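# Push utility cart through self-closing door into taped area

## Task

Move the utility cart through the self-closing door and leave it parked inside the yellow-taped area, with each of its four wheels fully within the tape and none resting on the tape itself. All three tubes in the cart's top tray must still stand upright. The robot must not tip over or finish leaning, or the task fails. The cart must stay parked without the robot holding it in place.

## Robot and tools

ROBOT. A Hello Robot Stretch 3 with a single arm: a two-wheeled base (0.33 m long, 0.34 m wide), a lift sliding on a mast, and a telescoping arm that reaches out to the robot's right side. There is no sideways drive, so moving the gripper forward means driving the base. On-the-spot turns pivot about the point between the drive wheels, 0.05 m behind the front edge. Arm retracted with the wrist folded, a turn sweeps a 0.28 m radius; an unfolded, level gripper reaches beyond that.

FRAMES. Base frame: origin on the floor between the drive wheels, x forward, y left, z up. hand_pose is reported in it, located where the closed fingertips meet. Odometry frame is the base frame at the start; heading is positive to the left, within -3.142 to 3.142.

execute_actions takes "actions", a list run in order (empty list: just report and take pictures). Each action may hold "robot", "steps" (1 to 450 control steps at 30 per second; default 1) and "until". {"steps": n} alone waits.
- "robot" holds one command, a list of up to 8 commands run one after another, or {"stop": true} (brakes everything, clears the queue).
- A command may contain "base", "joints", "contact_limits"; in a list, {"pause_s": s} (max 15 s) is also allowed.
- "base" holds exactly one key, both relative offsets from where the base is when that command begins: translate_m (metres, forward positive, magnitude up to 1) or rotate_rad (radians, counter-clockwise/left positive, magnitude up to 3.2).
- "joints" holds absolute targets by name; unnamed joints keep their targets. Ranges: lift_m 0 to 1.1 (arm height); arm_m 0 to 0.52 (extension); wrist_yaw_rad -1.345 to 4.42 (0 along the arm, positive toward the front, 3.0 folded over the base); wrist_pitch_rad -1.57 to 0.451 (negative tips fingers down); wrist_roll_rad -2.911 to 2.911; gripper_m -0.089 to 0.179 (bigger is wider; real fingertip gap is somewhat less, zero below 0.007); head_pan_rad -3.953 to 1.73 (positive left, -1.57 looks along the arm); head_tilt_rad -1.53 to 0.419 (negative down).
- "contact_limits": {"arm_m": effort percent 1 to 100}, the motor effort at which that arm motion halts with contact_stop; lower is gentler.
- "until" (needs "steps") ends the action early. {"robot": {"status": "ended"}} fires when nothing reads "moving" and the queue is not "running". Fields can also be compared, e.g. {"lift_m": [">", 0.3]} or {"base_status": ["!=", "moving"]}; operators =, !=, <, <=, >, >=. {"any": {"status": "ended"}} fires when any one motion or the queue finishes. Avoid "=" on readings; done means within tolerance.
Any invalid or out-of-range value rejects the whole call. Motions keep going between calls and while you think. A new command overrides goals at once and discards the remainder of an older queue. Queued commands advance only after every motion of the previous one is "done" (base and gripper "off_target" also advance).

zoom_image: {"camera": one of "head_camera", "nav_camera", "wrist_camera", "region": [x0, y0, x1, y1]} in pixels of that camera's latest image, top-left origin, at most 504 by 504. head_camera and nav_camera both ride on the head and follow head_pan_rad/head_tilt_rad; wrist_camera is on the gripper.

finished_scene: {"scene": number of the current scene}. Irreversible; the result reports success and gives the next task. Wait until all motion has ended first, since anything still moving gets braked short.

RESULT LINES. base_status and joint_status per part: moving, done, off_target (came to rest away from goal, maybe still pushing), contact_stop (joint went slack), time_out, stopped, not_commanded, torque_fault (wrist servo off about 10 s; limp, refuses goals). The base bracket shows distance moved versus goal from wheel counts (slip counts as travel). measured_speeds are encoder speeds. "refusals", "queue" (idle/running/done/dropped/stopped), "queue_left". Lines starting "refused:", "dropped:", "replaced:" explain rejected goals or prior motion endings. "robot.on_its_own" appears when the robot changed a goal itself, a joint is slack or off, a motor strains at rest, or base_tilt has drifted 3+ degrees. base_tilt gives forward/right lean in degrees. motor_effort in percent with peak in brackets; positive wheel effort drives forward. lidar_m: 12 distances, 30-degree sectors, first straight ahead then counter-clockwise (4th left, 7th behind, 10th right), at 0.17 m height, "-" for nothing seen. wrist_depth_mm and head_depth_mm: 7x7 median depth grids.

SPEED. Full base speed (0.30 m/s, 1.9 rad/s) needs lift_m under 0.30, arm_m under 0.03 and wrist_yaw_rad over 2.54; otherwise 0.10 m/s and 0.63 rad/s.

CAUTIONS.
- Fold or unfold the wrist only with lift_m 0.32 to 0.95, wrist_pitch_rad -0.4, wrist_roll_rad near 0; once folded, lift may drop to 0.25. With wrist_yaw_rad under -0.4 keep pitch at -0.5 or lower.
- Pushing on something rigid with the gripper above roughly 0.45 m can tip the robot; don't push again after a contact_stop. Driving while gripping or hooking an immovable thing, or snagging furniture (worst in reverse), can also tip it. If it leans, reverse the last move in small steps, release the contact, and lower lift_m to about 0.2 if still tipped.
- Gripping: command gripper_m below the object's width; release by going at least 0.02 above the touch value. Readings don't confirm a hold.
- Base, wrist and head have no contact stop and keep pushing. Avoid slams, drops, knocking the tubes, and leaving the cart held by the robot. A loose object may occasionally get nudged.

Each tool is called after "Call:" as a command line: name --argument value for each argument, lists and objects as JSON in quotes; but a table of rows of numbers goes row by row, as --pt "numbers of a row", without its own name.

## Session

Call:
execute_actions --actions '[]'

Scene clock: 0.00 s.
robot.base_odometry: x=+0.000 y=+0.000 heading=+0.000 (m, m, rad; robot's odometry frame)
robot.turned_by_wheels: +0.000 (rad since the last result)
robot.turned_by_imu: +0.000 (rad since the last result)
robot.base_tilt: forward=+1.6 right=+0.5 (deg)
robot.lidar_m: 1.23 1.29 1.74 1.57 1.37 0.87 0.79 0.79 0.97 0.95 0.96 1.17
robot.head_depth_mm: 1727 1898 1943 1960 1988 2019 1978 / 2029 2251 2255 2267 2289 2362 2142 / 2115 2838 2974 3066 3106 3000 2175 / 2083 2988 3015 3056 3067 3037 2197 / 2063 2962 2957 2983 1538 1339 1353 / 2050 2888 2901 2903 2928 1501 1429 / 2049 2818 2820 1284 1285 1308 1433
robot.base_status: not_commanded
robot.joint_positions: lift_m=+0.392 arm_m=-0.001 wrist_yaw_rad=+3.037 wrist_pitch_rad=-0.337 wrist_roll_rad=-0.005 gripper_m=+0.037 head_pan_rad=-0.008 head_tilt_rad=-0.019
robot.joint_goals: lift_m=+0.392 arm_m=-0.001 wrist_yaw_rad=+3.037 wrist_pitch_rad=-0.337 wrist_roll_rad=-0.005 gripper_m=+0.037 head_pan_rad=-0.008 head_tilt_rad=-0.019
robot.joint_status: lift_m=not_commanded arm_m=not_commanded wrist_yaw_rad=not_commanded wrist_pitch_rad=not_commanded wrist_roll_rad=not_commanded gripper_m=not_commanded head_pan_rad=not_commanded head_tilt_rad=not_commanded
robot.measured_speeds: translate_m=+0.000 rotate_rad=+0.000 lift_m=+0.000 arm_m=+0.000 wrist_yaw_rad=+0.000 wrist_pitch_rad=+0.000 wrist_roll_rad=+0.000 head_pan_rad=+0.000 head_tilt_rad=+0.000
robot: refusals=0 queue=idle queue_left=0
robot.motor_effort: left_wheel=+0 right_wheel=+0 lift_m=+35 arm_m=-1 wrist_yaw_rad=+1 wrist_pitch_rad=+7 wrist_roll_rad=+0 gripper_m=+0 head_pan_rad=+0 head_tilt_rad=+1 (%)
robot.hand_pose: x=+0.0032 y=+0.0882 z=+0.4236 quat_wxyz=(+0.155, +0.700, +0.083, +0.692) (m; robot's base frame)
robot.wrist_depth_mm: - - - - - - - / - - - - - - - / - - - - - - - / - - - - - - - / 878 872 - 877 903 878 879 / 699 719 - 718 730 709 703 / 606 596 - 603 583 598 593
pictures: head_camera (sideways: a quarter turn clockwise sets it upright), nav_camera (sideways: a quarter turn counterclockwise sets it upright), wrist_camera
Images, in order (width x height): head_camera 896x504, nav_camera 672x504, wrist_camera 644x364.

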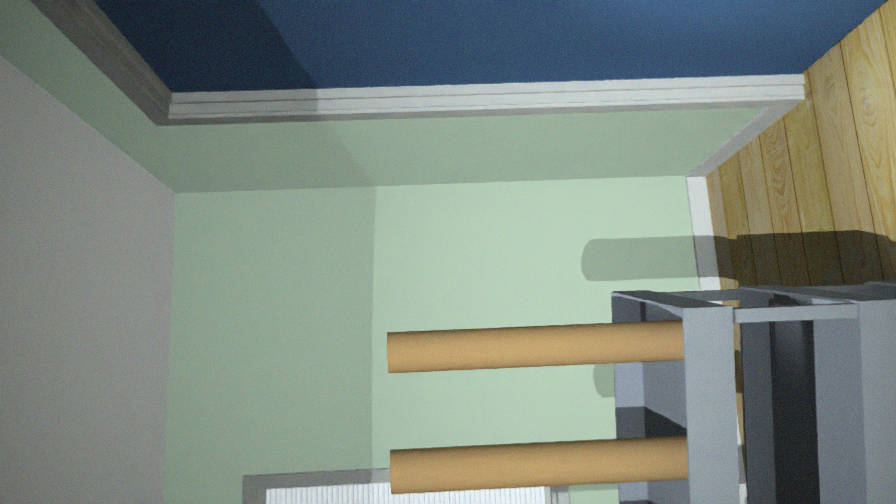

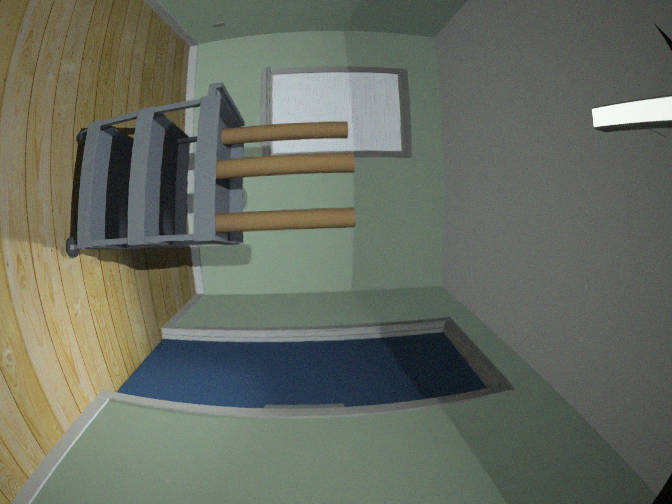

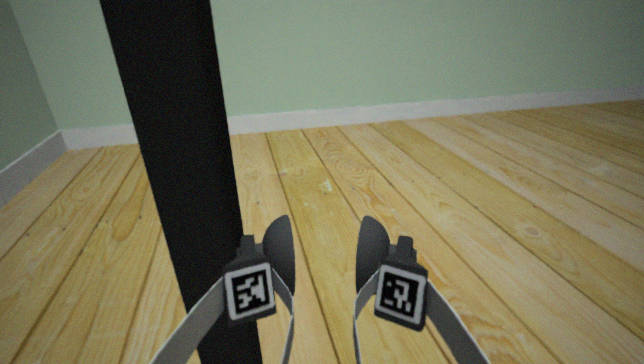

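Call:
execute_actions --actions '[{"robot":[{"base":{"rotate_rad":0.3},"joints":{"lift_m":0.27,"head_tilt_rad":-0.8}},{"base":{"translate_m":0.7}},{"base":{"rotate_rad":-0.12}}],"steps":450,"until":{"robot":{"status":"ended"}}}]'

Scene clock: 8.07 s.
robot.base_odometry: x=+0.669 y=+0.207 heading=+0.180 (m, m, rad; robot's odometry frame)
robot.turned_by_wheels: +0.180 (rad since the last result)
robot.turned_by_imu: +0.184 (rad since the last result)
robot.base_tilt: forward=+1.5 right=+0.5 (deg)
robot.lidar_m: 0.56 0.64 1.53 1.48 1.55 1.54 1.48 1.46 1.08 1.04 1.09 0.56
robot.head_depth_mm: 593 2276 2015 1714 1517 1315 1153 / 602 666 766 738 1003 1296 1154 / 2071 1005 842 1052 1002 1248 1160 / 2049 1009 815 1082 1028 1264 1159 / 559 634 712 1082 1258 1266 1154 / 2000 1007 841 1106 1258 1287 1158 / 773 905 842 1085 1186 1315 1157
robot.base_status: done (rotate_rad -0.1199 of -0.1200)
robot.joint_positions: lift_m=+0.270 arm_m=-0.001 wrist_yaw_rad=+3.037 wrist_pitch_rad=-0.338 wrist_roll_rad=-0.005 gripper_m=+0.037 head_pan_rad=-0.008 head_tilt_rad=-0.791
robot.joint_goals: lift_m=+0.270 arm_m=-0.001 wrist_yaw_rad=+3.037 wrist_pitch_rad=-0.338 wrist_roll_rad=-0.005 gripper_m=+0.037 head_pan_rad=-0.008 head_tilt_rad=-0.800
robot.joint_status: lift_m=done arm_m=not_commanded wrist_yaw_rad=not_commanded wrist_pitch_rad=not_commanded wrist_roll_rad=not_commanded gripper_m=not_commanded head_pan_rad=not_commanded head_tilt_rad=done
robot.measured_speeds: translate_m=+0.000 rotate_rad=+0.000 lift_m=+0.000 arm_m=+0.000 wrist_yaw_rad=+0.000 wrist_pitch_rad=+0.000 wrist_roll_rad=+0.000 head_pan_rad=+0.000 head_tilt_rad=+0.000
robot: refusals=0 queue=done queue_left=0
robot.motor_effort: left_wheel=+3(7) right_wheel=-3(11) lift_m=+24(35) arm_m=-2(1) wrist_yaw_rad=+1(0) wrist_pitch_rad=+7(7) wrist_roll_rad=+0(0) gripper_m=+0(0) head_pan_rad=+0(0) head_tilt_rad=-4(31) (%)
robot.hand_pose: x=+0.0032 y=+0.0881 z=+0.3013 quat_wxyz=(+0.155, +0.700, +0.083, +0.692) (m; robot's base frame)
robot.wrist_depth_mm: - - - - - - - / - - - - - - - / - - - - - - - / 906 861 874 910 873 864 837 / 675 678 - 675 695 677 663 / 553 547 - 553 568 551 546 / 465 474 - - 443 462 461
pictures: head_camera (sideways: a quarter turn clockwise sets it upright), nav_camera (sideways: a quarter turn counterclockwise sets it upright), wrist_camera
camera_calibration (this result's frames):
head_camera: T_world_to_cam=[[-0.733558, 0.0525964, -0.677588, 0.909456], [0.0607408, 0.998085, 0.0117162, -0.0194207], [0.676907, -0.0325627, -0.735348, 0.913954], [0, 0, 0, 1]] pos_world=[0.0496566, 0.00131016, 1.28854]
nav_camera: T_world_to_cam=[[0.674847, -0.0424012, 0.736738, -0.922881], [-0.0509006, -0.998645, -0.01085, 0.0684823], [0.7362, -0.0301783, -0.676091, 0.839342], [0, 0, 0, 1]] pos_world=[0.00836596, 0.0545881, 1.24814]
wrist_camera: T_world_to_cam=[[0.997359, -0.0726204, -0.00144911, 0.00747407], [-0.035144, -0.46501, -0.884607, 0.348402], [0.0635667, 0.882322, -0.466334, 0.226797], [0, 0, 0, 1]] pos_world=[-0.00962681, -0.0375543, 0.413973]
Images, in order (width x height): head_camera 896x504, nav_camera 672x504, wrist_camera 644x364.

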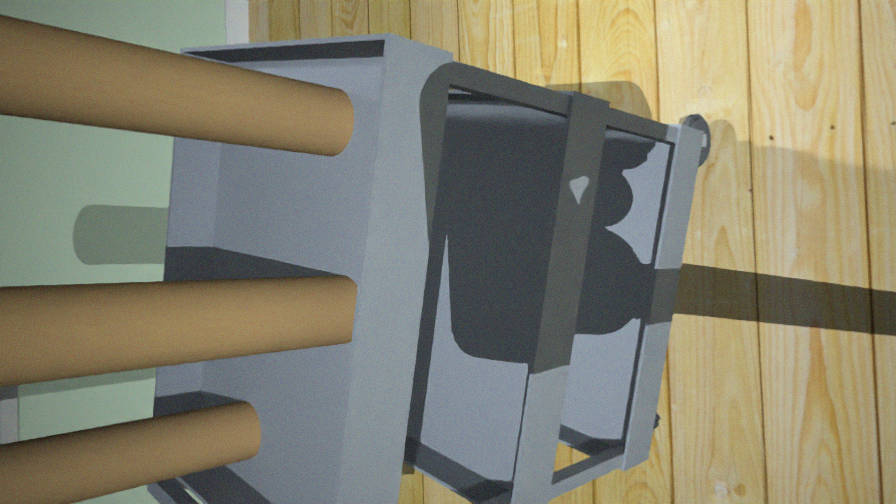

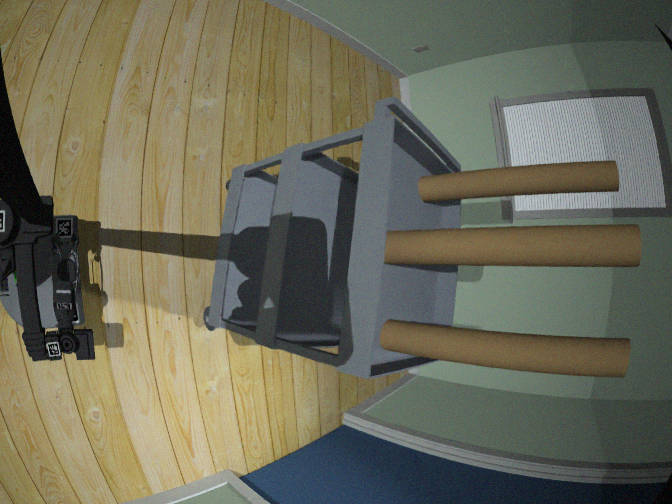

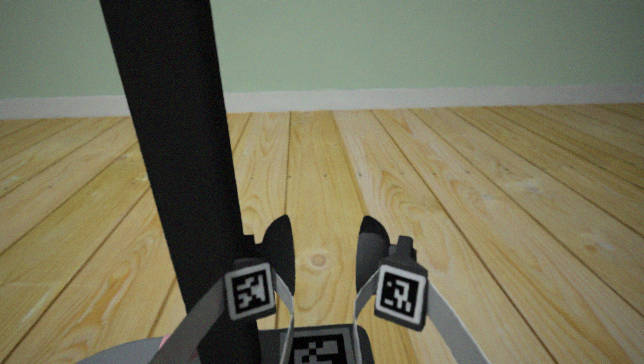

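Call:
execute_actions --actions '[{"robot":[{"base":{"rotate_rad":-0.2},"joints":{"lift_m":0.33,"head_tilt_rad":-1.2}},{"base":{"translate_m":0.4}},{"base":{"rotate_rad":0.2}},{"base":{"translate_m":0.22}}],"steps":450,"until":{"robot":{"status":"ended"}}}]'

Scene clock: 21.57 s.
robot.base_odometry: x=+1.285 y=+0.238 heading=+0.180 (m, m, rad; robot's odometry frame)
robot.turned_by_wheels: +0.000 (rad since the last result)
robot.turned_by_imu: +0.004 (rad since the last result)
robot.base_tilt: forward=+1.5 right=+0.5 (deg)
robot.lidar_m: - - 0.15 0.27 1.62 2.17 2.10 1.36 1.01 0.96 0.15 -
robot.head_depth_mm: - - 314 484 473 1182 1128 / 1739 - 307 450 481 750 - / 1741 598 537 482 479 461 - / 1722 595 556 515 478 461 - / 1713 595 555 513 478 459 - / 1714 594 552 512 472 1157 - / 1713 593 552 329 462 1157 1133
robot.base_status: done (translate_m +0.2199 of +0.2200)
robot.joint_positions: lift_m=+0.330 arm_m=-0.001 wrist_yaw_rad=+3.032 wrist_pitch_rad=-0.339 wrist_roll_rad=-0.005 gripper_m=+0.037 head_pan_rad=-0.008 head_tilt_rad=-1.187
robot.joint_goals: lift_m=+0.330 arm_m=-0.001 wrist_yaw_rad=+3.032 wrist_pitch_rad=-0.339 wrist_roll_rad=-0.005 gripper_m=+0.037 head_pan_rad=-0.008 head_tilt_rad=-1.200
robot.joint_status: lift_m=done arm_m=not_commanded wrist_yaw_rad=not_commanded wrist_pitch_rad=not_commanded wrist_roll_rad=not_commanded gripper_m=not_commanded head_pan_rad=not_commanded head_tilt_rad=done
robot.measured_speeds: translate_m=+0.000 rotate_rad=+0.000 lift_m=+0.000 arm_m=+0.000 wrist_yaw_rad=+0.000 wrist_pitch_rad=+0.000 wrist_roll_rad=+0.000 head_pan_rad=+0.000 head_tilt_rad=+0.000
robot: refusals=0 queue=done queue_left=0
robot.on_its_own: right_wheel is at rest, and its effort (+21) is outside its rest range (-18 to +18)
robot.motor_effort: left_wheel=+0(10) right_wheel=+21(39) lift_m=+40(44) arm_m=-1(1) wrist_yaw_rad=+6(17) wrist_pitch_rad=+7(8) wrist_roll_rad=+0(0) gripper_m=+0(1) head_pan_rad=+0(1) head_tilt_rad=-5(25) (%)
robot.hand_pose: x=+0.0044 y=+0.0879 z=+0.3604 quat_wxyz=(+0.158, +0.700, +0.082, +0.691) (m; robot's base frame)
robot.wrist_depth_mm: - - - - 197 106 73 / - - - - - - 73 / - - - - - - - / - - - - 544 561 555 / 771 765 - 757 539 517 527 / 638 625 - 621 436 426 421 / 543 524 - 529 351 356 354
pictures: head_camera (sideways: a quarter turn clockwise sets it upright), nav_camera (sideways: a quarter turn counterclockwise sets it upright), wrist_camera
camera_calibration (this result's frames):
head_camera: T_world_to_cam=[[-0.93815, 0.0541734, -0.341966, 0.473494], [0.0611575, 0.998081, -0.00966572, 0.00841428], [0.340786, -0.0299817, -0.939663, 1.18156], [0, 0, 0, 1]] pos_world=[0.0410339, 0.00137624, 1.27227]
nav_camera: T_world_to_cam=[[0.90681, -0.0441884, 0.419217, -0.510617], [-0.0517452, -0.998638, 0.00666683, 0.0456813], [0.418352, -0.027738, -0.907862, 1.14261], [0, 0, 0, 1]] pos_world=[-0.0126152, 0.0547494, 1.25108]
wrist_camera: T_world_to_cam=[[0.996963, -0.0778585, -0.00160664, 0.00686684], [-0.0377908, -0.465658, -0.884157, 0.400547], [0.0680911, 0.881533, -0.467187, 0.254846], [0, 0, 0, 1]] pos_world=[-0.00906173, -0.0376024, 0.473218]
Images, in order (width x height): head_camera 896x504, nav_camera 672x504, wrist_camera 644x364.

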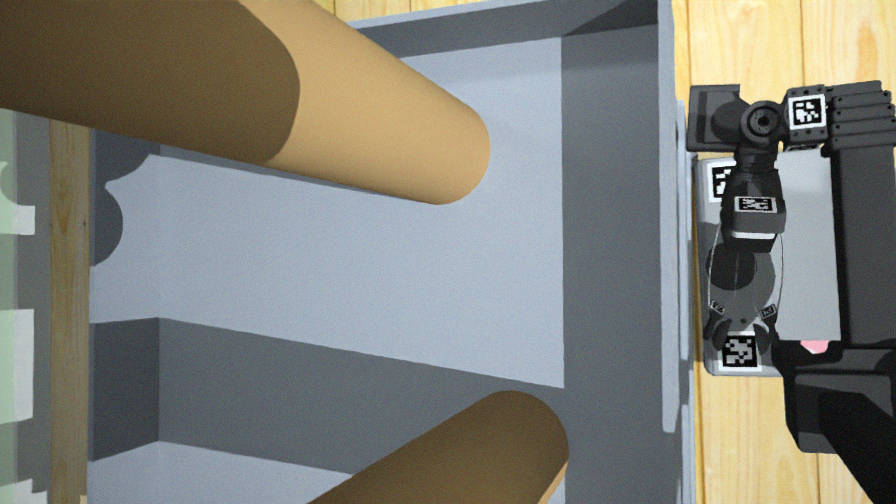

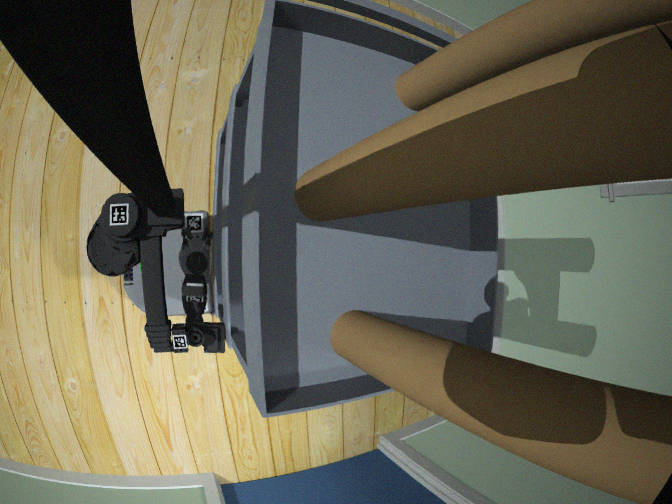

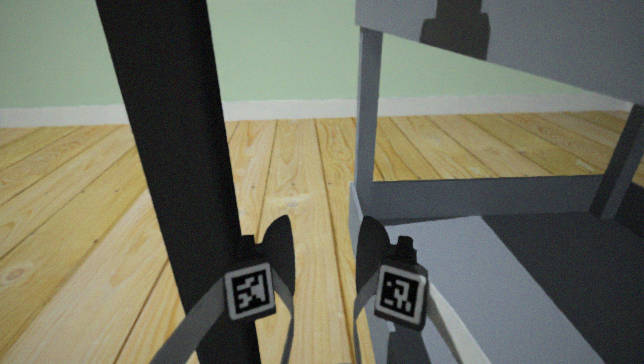

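Call:
execute_actions --actions '[{"robot":[{"base":{"translate_m":0.15}},{"base":{"translate_m":-0.25},"joints":{"lift_m":0.28}},{"base":{"rotate_rad":1.57}},{"base":{"translate_m":0.8}},{"base":{"rotate_rad":-1.57}},{"base":{"translate_m":0.51}},{"base":{"rotate_rad":-1.57},"joints":{"head_tilt_rad":-0.9}}],"steps":450,"until":{"robot":{"status":"ended"}}},{"steps":450,"until":{"robot":{"status":"ended"}}}]'

Scene clock: 42.80 s.
robot.base_odometry: x=+1.546 y=+1.099 heading=-1.390 (m, m, rad; robot's odometry frame)
robot.turned_by_wheels: -1.570 (rad since the last result)
robot.turned_by_imu: -1.555 (rad since the last result)
robot.base_tilt: forward=+1.5 right=+0.5 (deg)
robot.lidar_m: 0.37 0.38 1.32 1.28 1.02 0.76 0.74 0.77 1.08 2.49 2.48 0.38
robot.head_depth_mm: 1662 1937 1871 554 1391 1259 1131 / 1668 845 710 564 814 1242 1130 / 557 656 720 558 881 1169 1131 / 752 839 726 555 880 1169 1132 / 1644 877 706 564 877 1164 1128 / 359 407 473 543 881 1129 1130 / 333 392 689 618 761 1237 1125
robot.base_status: done (rotate_rad -1.5699 of -1.5700)
robot.joint_positions: lift_m=+0.280 arm_m=-0.001 wrist_yaw_rad=+3.036 wrist_pitch_rad=-0.339 wrist_roll_rad=-0.005 gripper_m=+0.037 head_pan_rad=-0.008 head_tilt_rad=-0.902
robot.joint_goals: lift_m=+0.280 arm_m=-0.001 wrist_yaw_rad=+3.036 wrist_pitch_rad=-0.339 wrist_roll_rad=-0.005 gripper_m=+0.037 head_pan_rad=-0.008 head_tilt_rad=-0.900
robot.joint_status: lift_m=done arm_m=not_commanded wrist_yaw_rad=not_commanded wrist_pitch_rad=not_commanded wrist_roll_rad=not_commanded gripper_m=not_commanded head_pan_rad=not_commanded head_tilt_rad=done
robot.measured_speeds: translate_m=+0.000 rotate_rad=+0.000 lift_m=+0.000 arm_m=+0.000 wrist_yaw_rad=+0.000 wrist_pitch_rad=+0.000 wrist_roll_rad=+0.000 head_pan_rad=+0.000 head_tilt_rad=+0.000
robot: refusals=0 queue=done queue_left=0
robot.motor_effort: left_wheel=+3(24) right_wheel=-3(33) lift_m=+25(40) arm_m=-1(2) wrist_yaw_rad=+1(6) wrist_pitch_rad=+7(8) wrist_roll_rad=+0(0) gripper_m=-1(0) head_pan_rad=+0(0) head_tilt_rad=+1(19) (%)
robot.hand_pose: x=+0.0034 y=+0.0879 z=+0.3111 quat_wxyz=(+0.156, +0.700, +0.083, +0.692) (m; robot's base frame)
robot.wrist_depth_mm: 920 - - - - - - / 948 - - - - - - / 949 - - - - - - / 849 925 885 899 897 886 890 / 713 693 - 706 696 682 676 / 568 562 - 565 563 561 533 / 479 490 - 501 452 469 472
pictures: head_camera (sideways: a quarter turn clockwise sets it upright), nav_camera (sideways: a quarter turn counterclockwise sets it upright), wrist_camera
camera_calibration (this result's frames):
head_camera: T_world_to_cam=[[-0.803974, 0.0531462, -0.592285, 0.798738], [0.0617216, 0.998077, 0.00577667, -0.0116927], [0.591453, -0.0319125, -0.805708, 1.00596], [0, 0, 0, 1]] pos_world=[0.0479056, 0.00132316, 1.28366]
nav_camera: T_world_to_cam=[[0.752164, -0.0430035, 0.657572, -0.820186], [-0.051846, -0.998637, -0.00600424, 0.0621781], [0.656934, -0.0295763, -0.753368, 0.940329], [0, 0, 0, 1]] pos_world=[0.00240416, 0.0546339, 1.24812]
wrist_camera: T_world_to_cam=[[0.997285, -0.0736176, -0.001609, 0.00740384], [-0.0358165, -0.465877, -0.884124, 0.356886], [0.0643375, 0.881782, -0.467249, 0.231817], [0, 0, 0, 1]] pos_world=[-0.00951585, -0.037602, 0.423859]
Images, in order (width x height): head_camera 896x504, nav_camera 672x504, wrist_camera 644x364.

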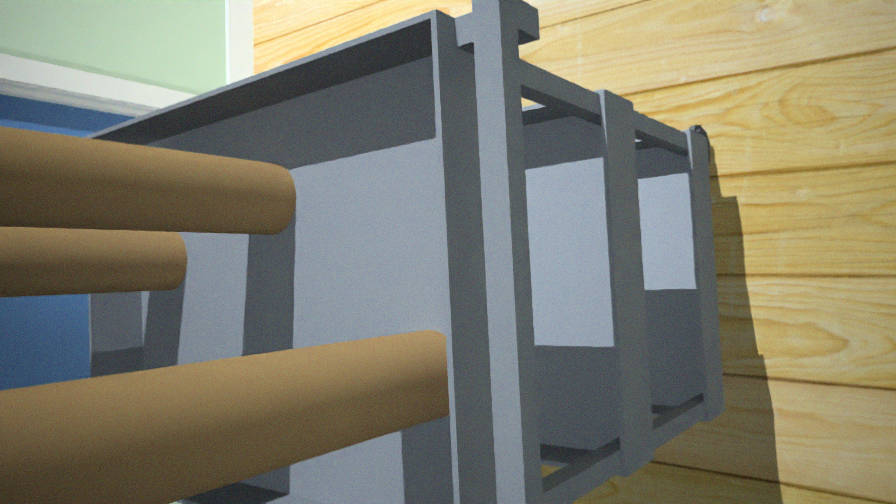

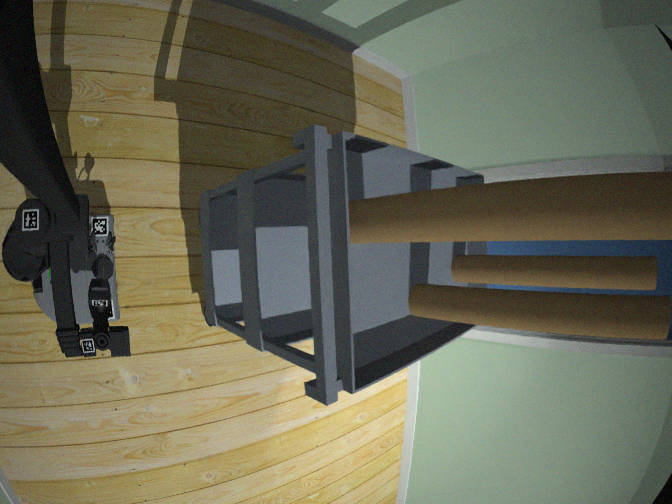

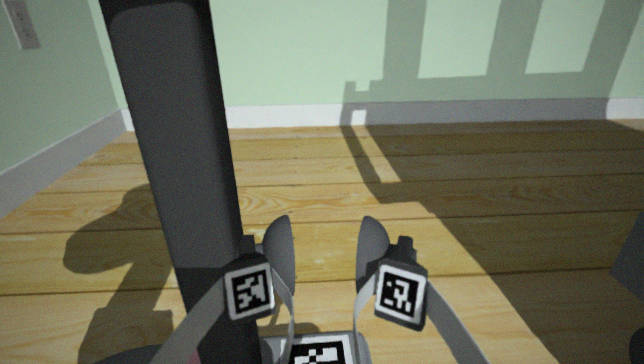

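Call:
execute_actions --actions '[{"robot":[{"joints":{"lift_m":0.31}},{"base":{"translate_m":1.0}}],"steps":450,"until":{"robot":{"status":"ended"}}},{"robot":{"base":{"translate_m":0.4}},"steps":450,"until":{"robot":{"status":"ended"}}}]'

Scene clock: 60.93 s.
robot.base_odometry: x=+1.798 y=-0.278 heading=-1.390 (m, m, rad; robot's odometry frame)
robot.turned_by_wheels: +0.000 (rad since the last result)
robot.turned_by_imu: +0.073 (rad since the last result)
robot.base_tilt: forward=+1.5 right=+0.5 (deg)
robot.lidar_m: - - 0.15 0.19 1.35 2.00 1.98 2.11 2.54 1.55 1.34 -
robot.head_depth_mm: 586 685 825 1035 1352 1241 406 / 582 679 795 928 520 473 430 / - 313 644 610 541 480 431 / - 299 351 438 531 479 430 / 463 329 603 609 541 480 431 / 537 650 724 621 541 479 429 / 567 658 720 622 540 478 418
robot.base_status: off_target (translate_m +0.3996 of +0.4000)
robot.joint_positions: lift_m=+0.310 arm_m=-0.001 wrist_yaw_rad=+3.032 wrist_pitch_rad=-0.339 wrist_roll_rad=-0.004 gripper_m=+0.037 head_pan_rad=-0.008 head_tilt_rad=-0.897
robot.joint_goals: lift_m=+0.310 arm_m=-0.001 wrist_yaw_rad=+3.032 wrist_pitch_rad=-0.339 wrist_roll_rad=-0.004 gripper_m=+0.037 head_pan_rad=-0.008 head_tilt_rad=-0.900
robot.joint_status: lift_m=done arm_m=not_commanded wrist_yaw_rad=not_commanded wrist_pitch_rad=not_commanded wrist_roll_rad=not_commanded gripper_m=not_commanded head_pan_rad=not_commanded head_tilt_rad=done
robot.measured_speeds: translate_m=+0.000 rotate_rad=+0.000 lift_m=+0.000 arm_m=+0.000 wrist_yaw_rad=+0.000 wrist_pitch_rad=+0.000 wrist_roll_rad=+0.000 head_pan_rad=+0.000 head_tilt_rad=+0.000
robot: refusals=0 queue=done queue_left=0
robot.on_its_own: left_wheel is at rest, and its effort (+53) is outside its rest range (-18 to +18); right_wheel is at rest, and its effort (+49) is outside its rest range (-18 to +18)
robot.motor_effort: left_wheel=+53(88) right_wheel=+49(72) lift_m=+35(44) arm_m=-2(2) wrist_yaw_rad=+6(21) wrist_pitch_rad=+8(8) wrist_roll_rad=-1(1) gripper_m=+0(0) head_pan_rad=+0(0) head_tilt_rad=-1(2) (%)
robot.hand_pose: x=+0.0042 y=+0.0878 z=+0.3406 quat_wxyz=(+0.157, +0.701, +0.082, +0.691) (m; robot's base frame)
robot.wrist_depth_mm: - - - - - 939 643 / - - - - - - 668 / - - - - - - 663 / 975 981 952 983 935 893 642 / 756 768 - 702 450 455 463 / 610 609 - 571 408 394 398 / 509 509 - 473 327 339 338
pictures: head_camera (sideways: a quarter turn clockwise sets it upright), nav_camera (sideways: a quarter turn counterclockwise sets it upright), wrist_camera
camera_calibration (this result's frames):
head_camera: T_world_to_cam=[[-0.800752, 0.0531107, -0.596637, 0.804389], [0.0616761, 0.998078, 0.00606959, -0.0120738], [0.595813, -0.031938, -0.802488, 1.00175], [0, 0, 0, 1]] pos_world=[0.0480037, 0.00132297, 1.2839]
nav_camera: T_world_to_cam=[[0.748588, -0.0429659, 0.661642, -0.825468], [-0.0517993, -0.998638, -0.00624358, 0.0624895], [0.661009, -0.0295987, -0.749794, 0.935656], [0, 0, 0, 1]] pos_world=[0.002695, 0.0546316, 1.2481]
wrist_camera: T_world_to_cam=[[0.996996, -0.0774044, -0.00257713, 0.00730647], [-0.0384428, -0.465721, -0.884096, 0.382982], [0.0672327, 0.88154, -0.467298, 0.245708], [0, 0, 0, 1]] pos_world=[-0.00908128, -0.0376733, 0.45343]
Images, in order (width x height): head_camera 896x504, nav_camera 672x504, wrist_camera 644x364.

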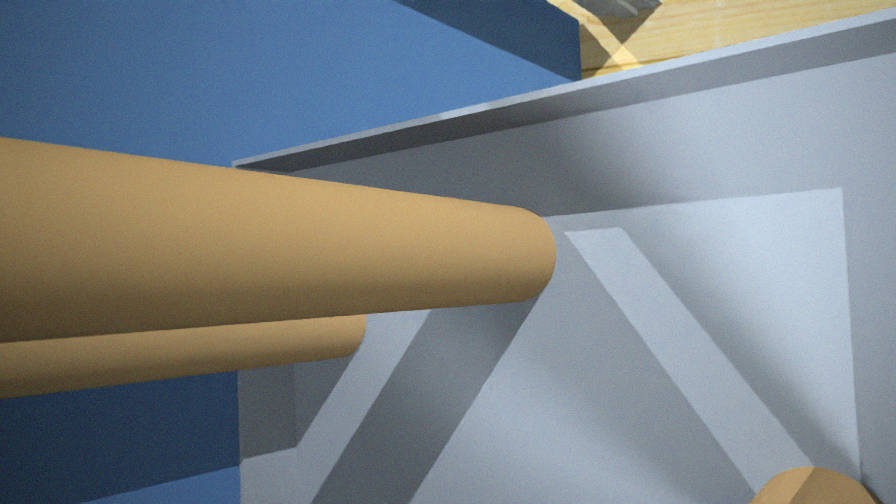

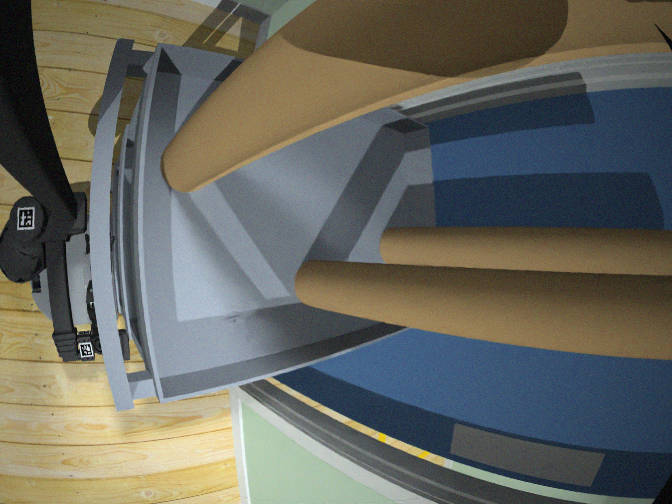

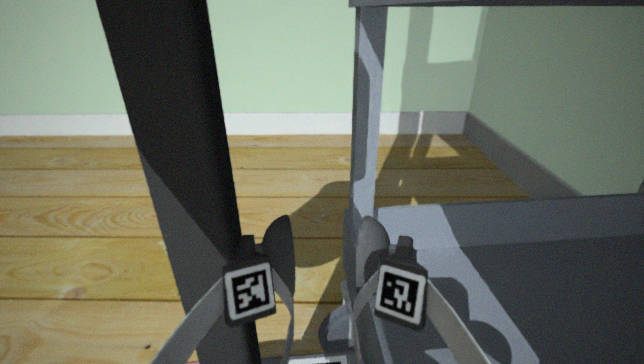

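Call:
execute_actions --actions '[{"robot":[{"base":{"translate_m":-0.4}},{"base":{"rotate_rad":1.49},"joints":{"lift_m":0.28}},{"base":{"translate_m":0.7}},{"base":{"rotate_rad":-1.57}},{"base":{"translate_m":0.68}},{"base":{"rotate_rad":-1.57},"joints":{"lift_m":0.31,"head_tilt_rad":-1.1}},{"base":{"translate_m":0.45}}],"steps":450,"until":{"robot":{"status":"ended"}}},{"steps":450,"until":{"robot":{"status":"ended"}}}]'

Scene clock: 88.83 s.
robot.base_odometry: x=+2.043 y=-0.537 heading=-3.040 (m, m, rad; robot's odometry frame)
robot.turned_by_wheels: -1.650 (rad since the last result)
robot.turned_by_imu: -1.637 (rad since the last result)
robot.base_tilt: forward=+1.5 right=+0.6 (deg)
robot.lidar_m: - - 0.15 0.19 0.33 0.39 1.03 1.08 1.50 0.21 0.15 -
robot.head_depth_mm: 2037 640 603 544 484 461 1118 / 2020 639 601 544 495 460 - / 2017 639 600 542 494 454 - / 1928 604 581 540 493 454 - / 322 392 502 540 494 453 - / 341 592 596 539 492 453 1097 / 937 627 597 538 491 452 1050
robot.base_status: done (translate_m +0.4500 of +0.4500)
robot.joint_positions: lift_m=+0.310 arm_m=-0.001 wrist_yaw_rad=+3.038 wrist_pitch_rad=-0.340 wrist_roll_rad=-0.004 gripper_m=+0.037 head_pan_rad=-0.008 head_tilt_rad=-1.091
robot.joint_goals: lift_m=+0.310 arm_m=-0.001 wrist_yaw_rad=+3.038 wrist_pitch_rad=-0.340 wrist_roll_rad=-0.004 gripper_m=+0.037 head_pan_rad=-0.008 head_tilt_rad=-1.100
robot.joint_status: lift_m=done arm_m=not_commanded wrist_yaw_rad=not_commanded wrist_pitch_rad=not_commanded wrist_roll_rad=not_commanded gripper_m=not_commanded head_pan_rad=not_commanded head_tilt_rad=done
robot.measured_speeds: translate_m=+0.000 rotate_rad=+0.000 lift_m=+0.000 arm_m=+0.000 wrist_yaw_rad=+0.000 wrist_pitch_rad=+0.000 wrist_roll_rad=+0.000 head_pan_rad=+0.000 head_tilt_rad=+0.000
robot: refusals=0 queue=done queue_left=0
robot.motor_effort: left_wheel=+2(53) right_wheel=+2(49) lift_m=+38(44) arm_m=-2(3) wrist_yaw_rad=+0(4) wrist_pitch_rad=+8(8) wrist_roll_rad=-1(1) gripper_m=+1(0) head_pan_rad=+0(0) head_tilt_rad=-4(19) (%)
robot.hand_pose: x=+0.0030 y=+0.0879 z=+0.3404 quat_wxyz=(+0.156, +0.701, +0.084, +0.691) (m; robot's base frame)
robot.wrist_depth_mm: 259 - 338 345 341 351 356 / 274 292 361 363 369 381 387 / 298 302 387 395 399 409 412 / 322 326 426 422 433 440 441 / 356 355 - 459 443 451 465 / 393 393 - 504 401 400 405 / 418 427 - 480 317 337 335
pictures: head_camera (sideways: a quarter turn clockwise sets it upright), nav_camera (sideways: a quarter turn counterclockwise sets it upright), wrist_camera
camera_calibration (this result's frames):
head_camera: T_world_to_cam=[[-0.900766, 0.0538706, -0.430952, 0.589165], [0.0618236, 0.998077, -0.0044589, 0.00163241], [0.429883, -0.0306594, -0.902364, 1.13258], [0, 0, 0, 1]] pos_world=[0.0437234, 0.0013562, 1.2759]
nav_camera: T_world_to_cam=[[0.862117, -0.04383, 0.50481, -0.621835], [-0.0521658, -0.998636, 0.00238282, 0.0512606], [0.504017, -0.0283881, -0.863227, 1.08409], [0, 0, 0, 1]] pos_world=[-0.00762961, 0.0547108, 1.2496]
wrist_camera: T_world_to_cam=[[0.997386, -0.072208, -0.00273528, 0.00813192], [-0.0361783, -0.466236, -0.88392, 0.382769], [0.0625509, 0.881709, -0.46763, 0.245729], [0, 0, 0, 1]] pos_world=[-0.00963327, -0.0376133, 0.453269]
Images, in order (width x height): head_camera 896x504, nav_camera 672x504, wrist_camera 644x364.

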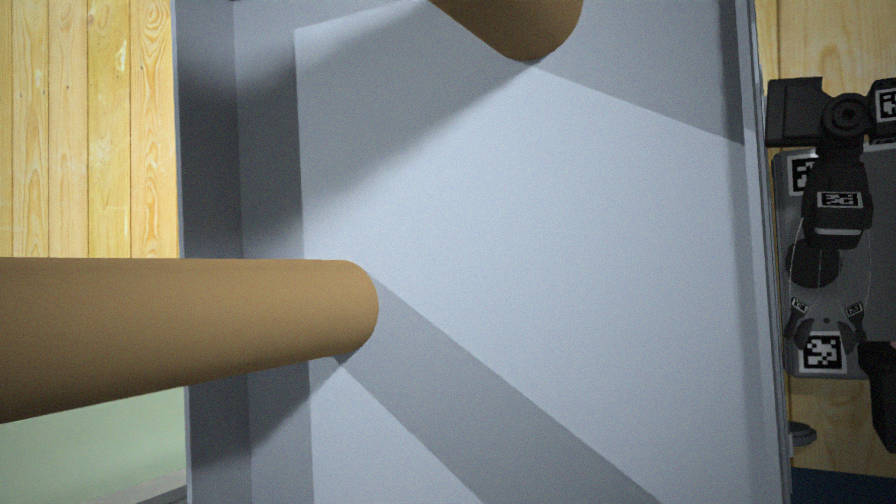

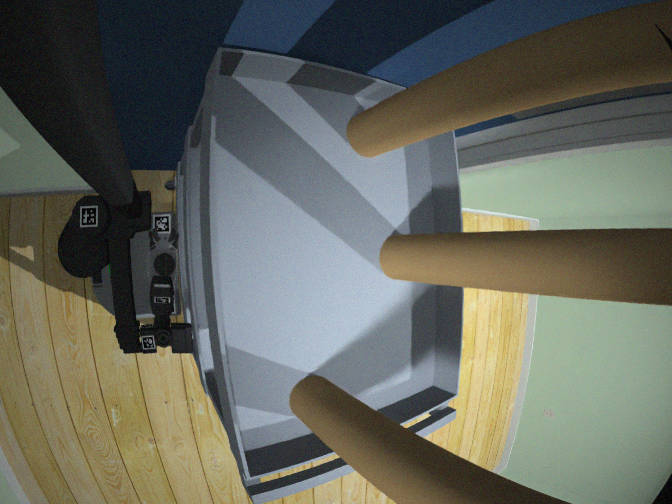

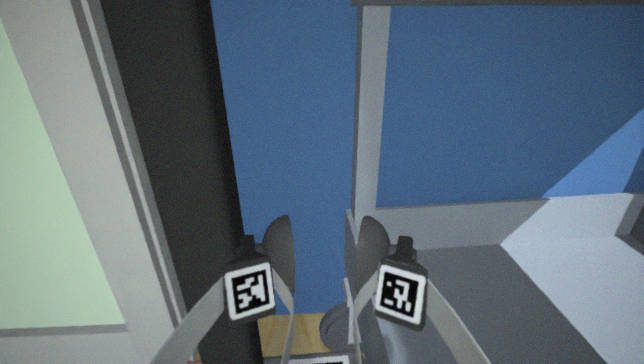

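Call:
execute_actions --actions '[{"robot":[{"base":{"translate_m":0.15}},{"base":{"translate_m":-0.32},"joints":{"lift_m":0.28}},{"base":{"rotate_rad":1.57}},{"base":{"translate_m":-0.58}},{"base":{"rotate_rad":-1.57}},{"base":{"translate_m":0.52}},{"base":{"rotate_rad":1.54},"joints":{"lift_m":0.31,"head_tilt_rad":-0.9}},{"base":{"translate_m":0.65}}],"steps":450,"until":{"robot":{"status":"ended"}}},{"steps":450,"until":{"robot":{"status":"ended"}}}]'

Scene clock: 117.17 s.
robot.base_odometry: x=+1.683 y=-0.643 heading=-1.500 (m, m, rad; robot's odometry frame)
robot.turned_by_wheels: +1.540 (rad since the last result)
robot.turned_by_imu: +1.524 (rad since the last result)
robot.base_tilt: forward=+1.5 right=+0.6 (deg)
robot.lidar_m: - - 0.15 0.76 1.45 1.97 2.33 2.41 2.47 0.21 0.15 -
robot.head_depth_mm: - 348 395 465 538 480 432 / - - - 512 542 480 431 / - - - - - 472 431 / - - - - - - 381 / - - - - - - 415 / - - - - - 464 430 / - - - - 482 471 431
robot.base_status: done (translate_m +0.6499 of +0.6500)
robot.joint_positions: lift_m=+0.310 arm_m=+0.000 wrist_yaw_rad=+3.028 wrist_pitch_rad=-0.340 wrist_roll_rad=-0.004 gripper_m=+0.037 head_pan_rad=-0.008 head_tilt_rad=-0.896
robot.joint_goals: lift_m=+0.310 arm_m=+0.000 wrist_yaw_rad=+3.028 wrist_pitch_rad=-0.340 wrist_roll_rad=-0.004 gripper_m=+0.037 head_pan_rad=-0.008 head_tilt_rad=-0.900
robot.joint_status: lift_m=done arm_m=not_commanded wrist_yaw_rad=not_commanded wrist_pitch_rad=not_commanded wrist_roll_rad=not_commanded gripper_m=not_commanded head_pan_rad=not_commanded head_tilt_rad=done
robot.measured_speeds: translate_m=+0.000 rotate_rad=+0.000 lift_m=+0.000 arm_m=+0.000 wrist_yaw_rad=+0.000 wrist_pitch_rad=+0.000 wrist_roll_rad=+0.000 head_pan_rad=+0.000 head_tilt_rad=+0.000
robot: refusals=0 queue=done queue_left=0
robot.on_its_own: right_wheel is at rest, and its effort (+21) is outside its rest range (-18 to +18)
robot.motor_effort: left_wheel=+8(55) right_wheel=+21(37) lift_m=+38(45) arm_m=-2(3) wrist_yaw_rad=+9(14) wrist_pitch_rad=+8(8) wrist_roll_rad=-1(1) gripper_m=+0(0) head_pan_rad=+0(0) head_tilt_rad=-2(14) (%)
robot.hand_pose: x=+0.0051 y=+0.0876 z=+0.3404 quat_wxyz=(+0.159, +0.701, +0.081, +0.691) (m; robot's base frame)
robot.wrist_depth_mm: - - - - 168 479 433 / - - - - 173 502 445 / - - - - 180 544 471 / 987 933 979 969 201 571 488 / 758 742 - 737 211 607 517 / 607 605 - 592 597 595 521 / 510 511 - 508 274 302 314
pictures: head_camera (sideways: a quarter turn clockwise sets it upright), nav_camera (sideways: a quarter turn counterclockwise sets it upright), wrist_camera
camera_calibration (this result's frames):
head_camera: T_world_to_cam=[[-0.800385, 0.0531043, -0.597129, 0.805027], [0.0616679, 0.998078, 0.00610276, -0.012117], [0.596306, -0.0319391, -0.802122, 1.00127], [0, 0, 0, 1]] pos_world=[0.0480148, 0.00132307, 1.28392]
nav_camera: T_world_to_cam=[[0.748181, -0.0429594, 0.662102, -0.826065], [-0.051791, -0.998638, -0.00627069, 0.0625247], [0.66147, -0.0295993, -0.749388, 0.935125], [0, 0, 0, 1]] pos_world=[0.0027278, 0.0546314, 1.2481]
wrist_camera: T_world_to_cam=[[0.996669, -0.0814942, -0.00303637, 0.00689892], [-0.040799, -0.466039, -0.883823, 0.382634], [0.0706113, 0.881003, -0.467812, 0.245926], [0, 0, 0, 1]] pos_world=[-0.00863003, -0.0377769, 0.453248]
Images, in order (width x height): head_camera 896x504, nav_camera 672x504, wrist_camera 644x364.

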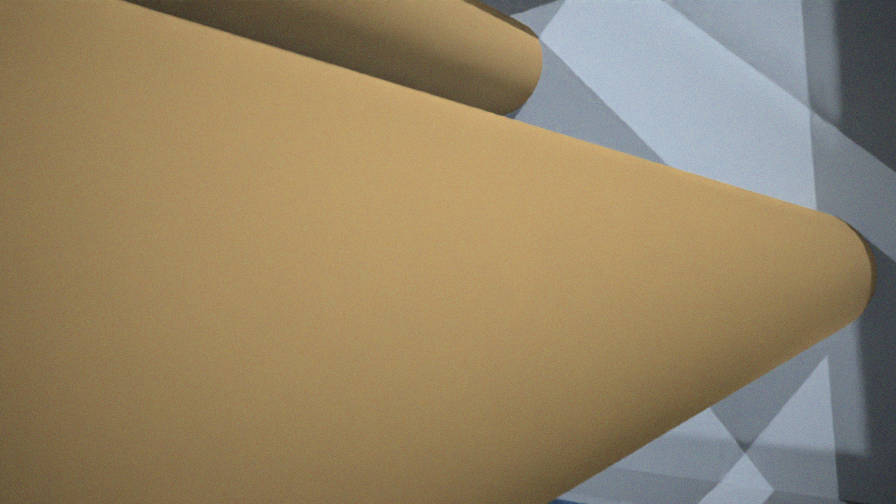

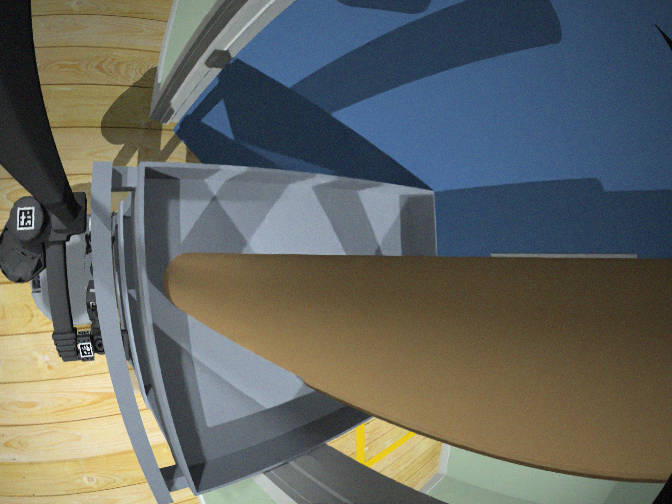

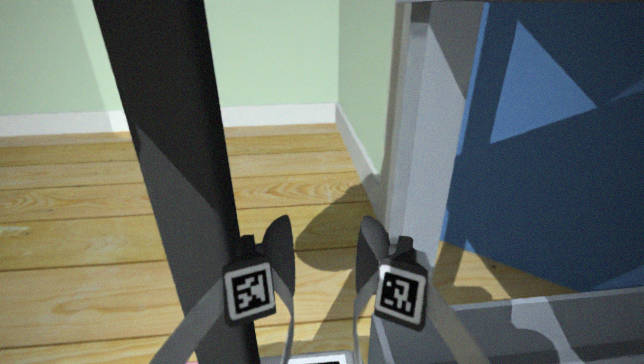

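Call:
execute_actions --actions '[{"robot":{"base":{"translate_m":0.45},"joints":{"head_pan_rad":-0.4}},"steps":450,"until":{"robot":{"status":"ended"}}}]'

Scene clock: 123.33 s.
robot.base_odometry: x=+1.715 y=-1.092 heading=-1.500 (m, m, rad; robot's odometry frame)
robot.turned_by_wheels: +0.000 (rad since the last result)
robot.turned_by_imu: +0.001 (rad since the last result)
robot.base_tilt: forward=+1.5 right=+0.5 (deg)
robot.lidar_m: - - 0.15 0.40 0.51 1.98 2.78 2.88 0.35 0.20 0.15 -
robot.head_depth_mm: 2396 2313 1927 1609 533 480 1086 / 2175 2279 1922 597 542 480 444 / 299 350 429 585 542 479 431 / 310 367 442 557 542 479 430 / 1927 761 698 622 546 - 343 / 475 - - - - - 412 / - - - - - - 424
robot.base_status: done (translate_m +0.4499 of +0.4500)
robot.joint_positions: lift_m=+0.310 arm_m=+0.000 wrist_yaw_rad=+3.031 wrist_pitch_rad=-0.340 wrist_roll_rad=-0.004 gripper_m=+0.037 head_pan_rad=-0.393 head_tilt_rad=-0.896
robot.joint_goals: lift_m=+0.310 arm_m=+0.000 wrist_yaw_rad=+3.031 wrist_pitch_rad=-0.340 wrist_roll_rad=-0.004 gripper_m=+0.037 head_pan_rad=-0.400 head_tilt_rad=-0.900
robot.joint_status: lift_m=done arm_m=not_commanded wrist_yaw_rad=not_commanded wrist_pitch_rad=not_commanded wrist_roll_rad=not_commanded gripper_m=not_commanded head_pan_rad=done head_tilt_rad=done
robot.measured_speeds: translate_m=+0.000 rotate_rad=+0.000 lift_m=+0.000 arm_m=+0.000 wrist_yaw_rad=+0.000 wrist_pitch_rad=+0.000 wrist_roll_rad=+0.000 head_pan_rad=+0.000 head_tilt_rad=+0.000
robot: refusals=0 queue=done queue_left=0
robot.motor_effort: left_wheel=+9(19) right_wheel=+10(47) lift_m=+38(37) arm_m=-3(3) wrist_yaw_rad=+6(11) wrist_pitch_rad=+8(8) wrist_roll_rad=-1(1) gripper_m=+0(0) head_pan_rad=-4(37) head_tilt_rad=-2(2) (%)
robot.hand_pose: x=+0.0045 y=+0.0876 z=+0.3404 quat_wxyz=(+0.158, +0.701, +0.082, +0.691) (m; robot's base frame)
robot.wrist_depth_mm: - - 444 412 375 331 322 / - - 483 437 396 358 341 / - - 522 477 426 378 358 / 970 983 553 515 215 416 384 / 735 761 - 557 211 452 407 / 614 596 - 582 499 474 431 / 507 508 - 516 276 295 304
pictures: head_camera (sideways: a quarter turn clockwise sets it upright), nav_camera (sideways: a quarter turn counterclockwise sets it upright), wrist_camera
camera_calibration (this result's frames):
head_camera: T_world_to_cam=[[-0.721711, 0.350099, -0.597129, 0.804548], [0.432354, 0.901683, 0.00610277, -0.0143782], [0.540558, -0.253767, -0.802122, 1.00161], [0, 0, 0, 1]] pos_world=[0.0454376, -0.0145311, 1.28392]
nav_camera: T_world_to_cam=[[0.67715, -0.321074, 0.662102, -0.825631], [-0.423412, -0.905915, -0.00627069, 0.0647916], [0.601822, -0.276096, -0.749388, 0.935489], [0, 0, 0, 1]] pos_world=[0.0235128, 0.0518917, 1.2481]
wrist_camera: T_world_to_cam=[[0.996891, -0.0787396, -0.00303646, 0.00729683], [-0.0395109, -0.466148, -0.883824, 0.382617], [0.0681765, 0.881196, -0.46781, 0.245955], [0, 0, 0, 1]] pos_world=[-0.00892495, -0.0378035, 0.453249]
Images, in order (width x height): head_camera 896x504, nav_camera 672x504, wrist_camera 644x364.

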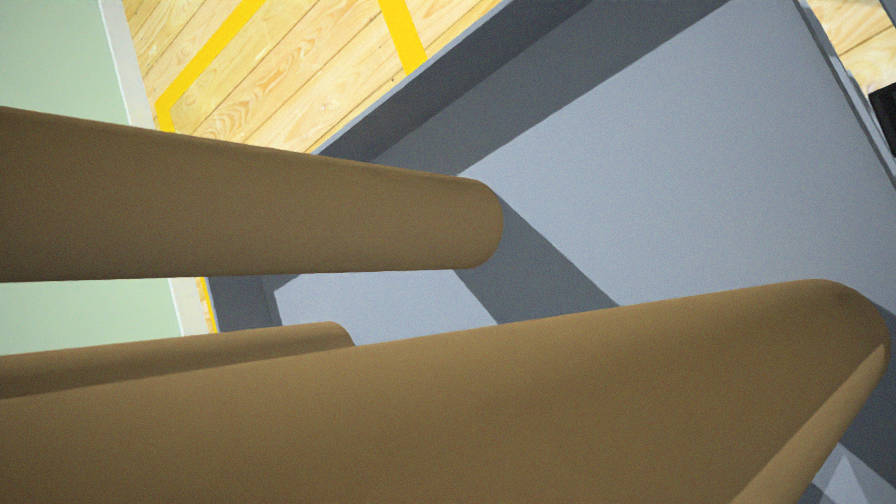

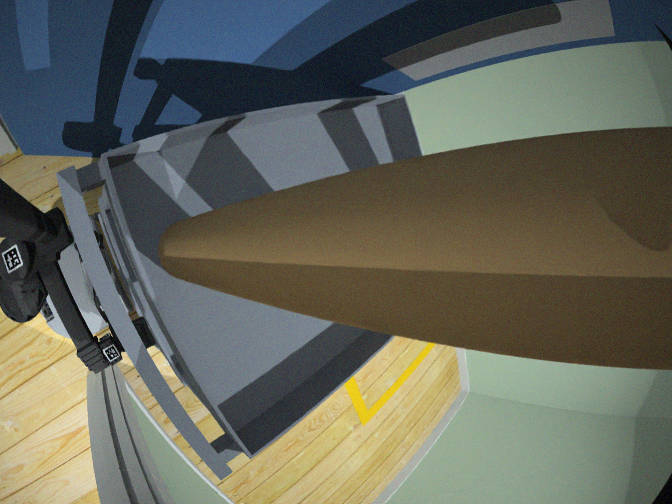

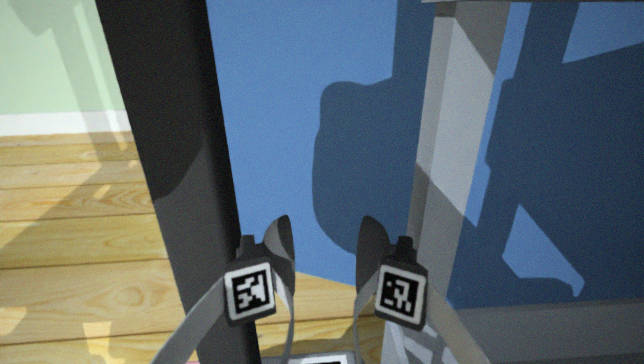

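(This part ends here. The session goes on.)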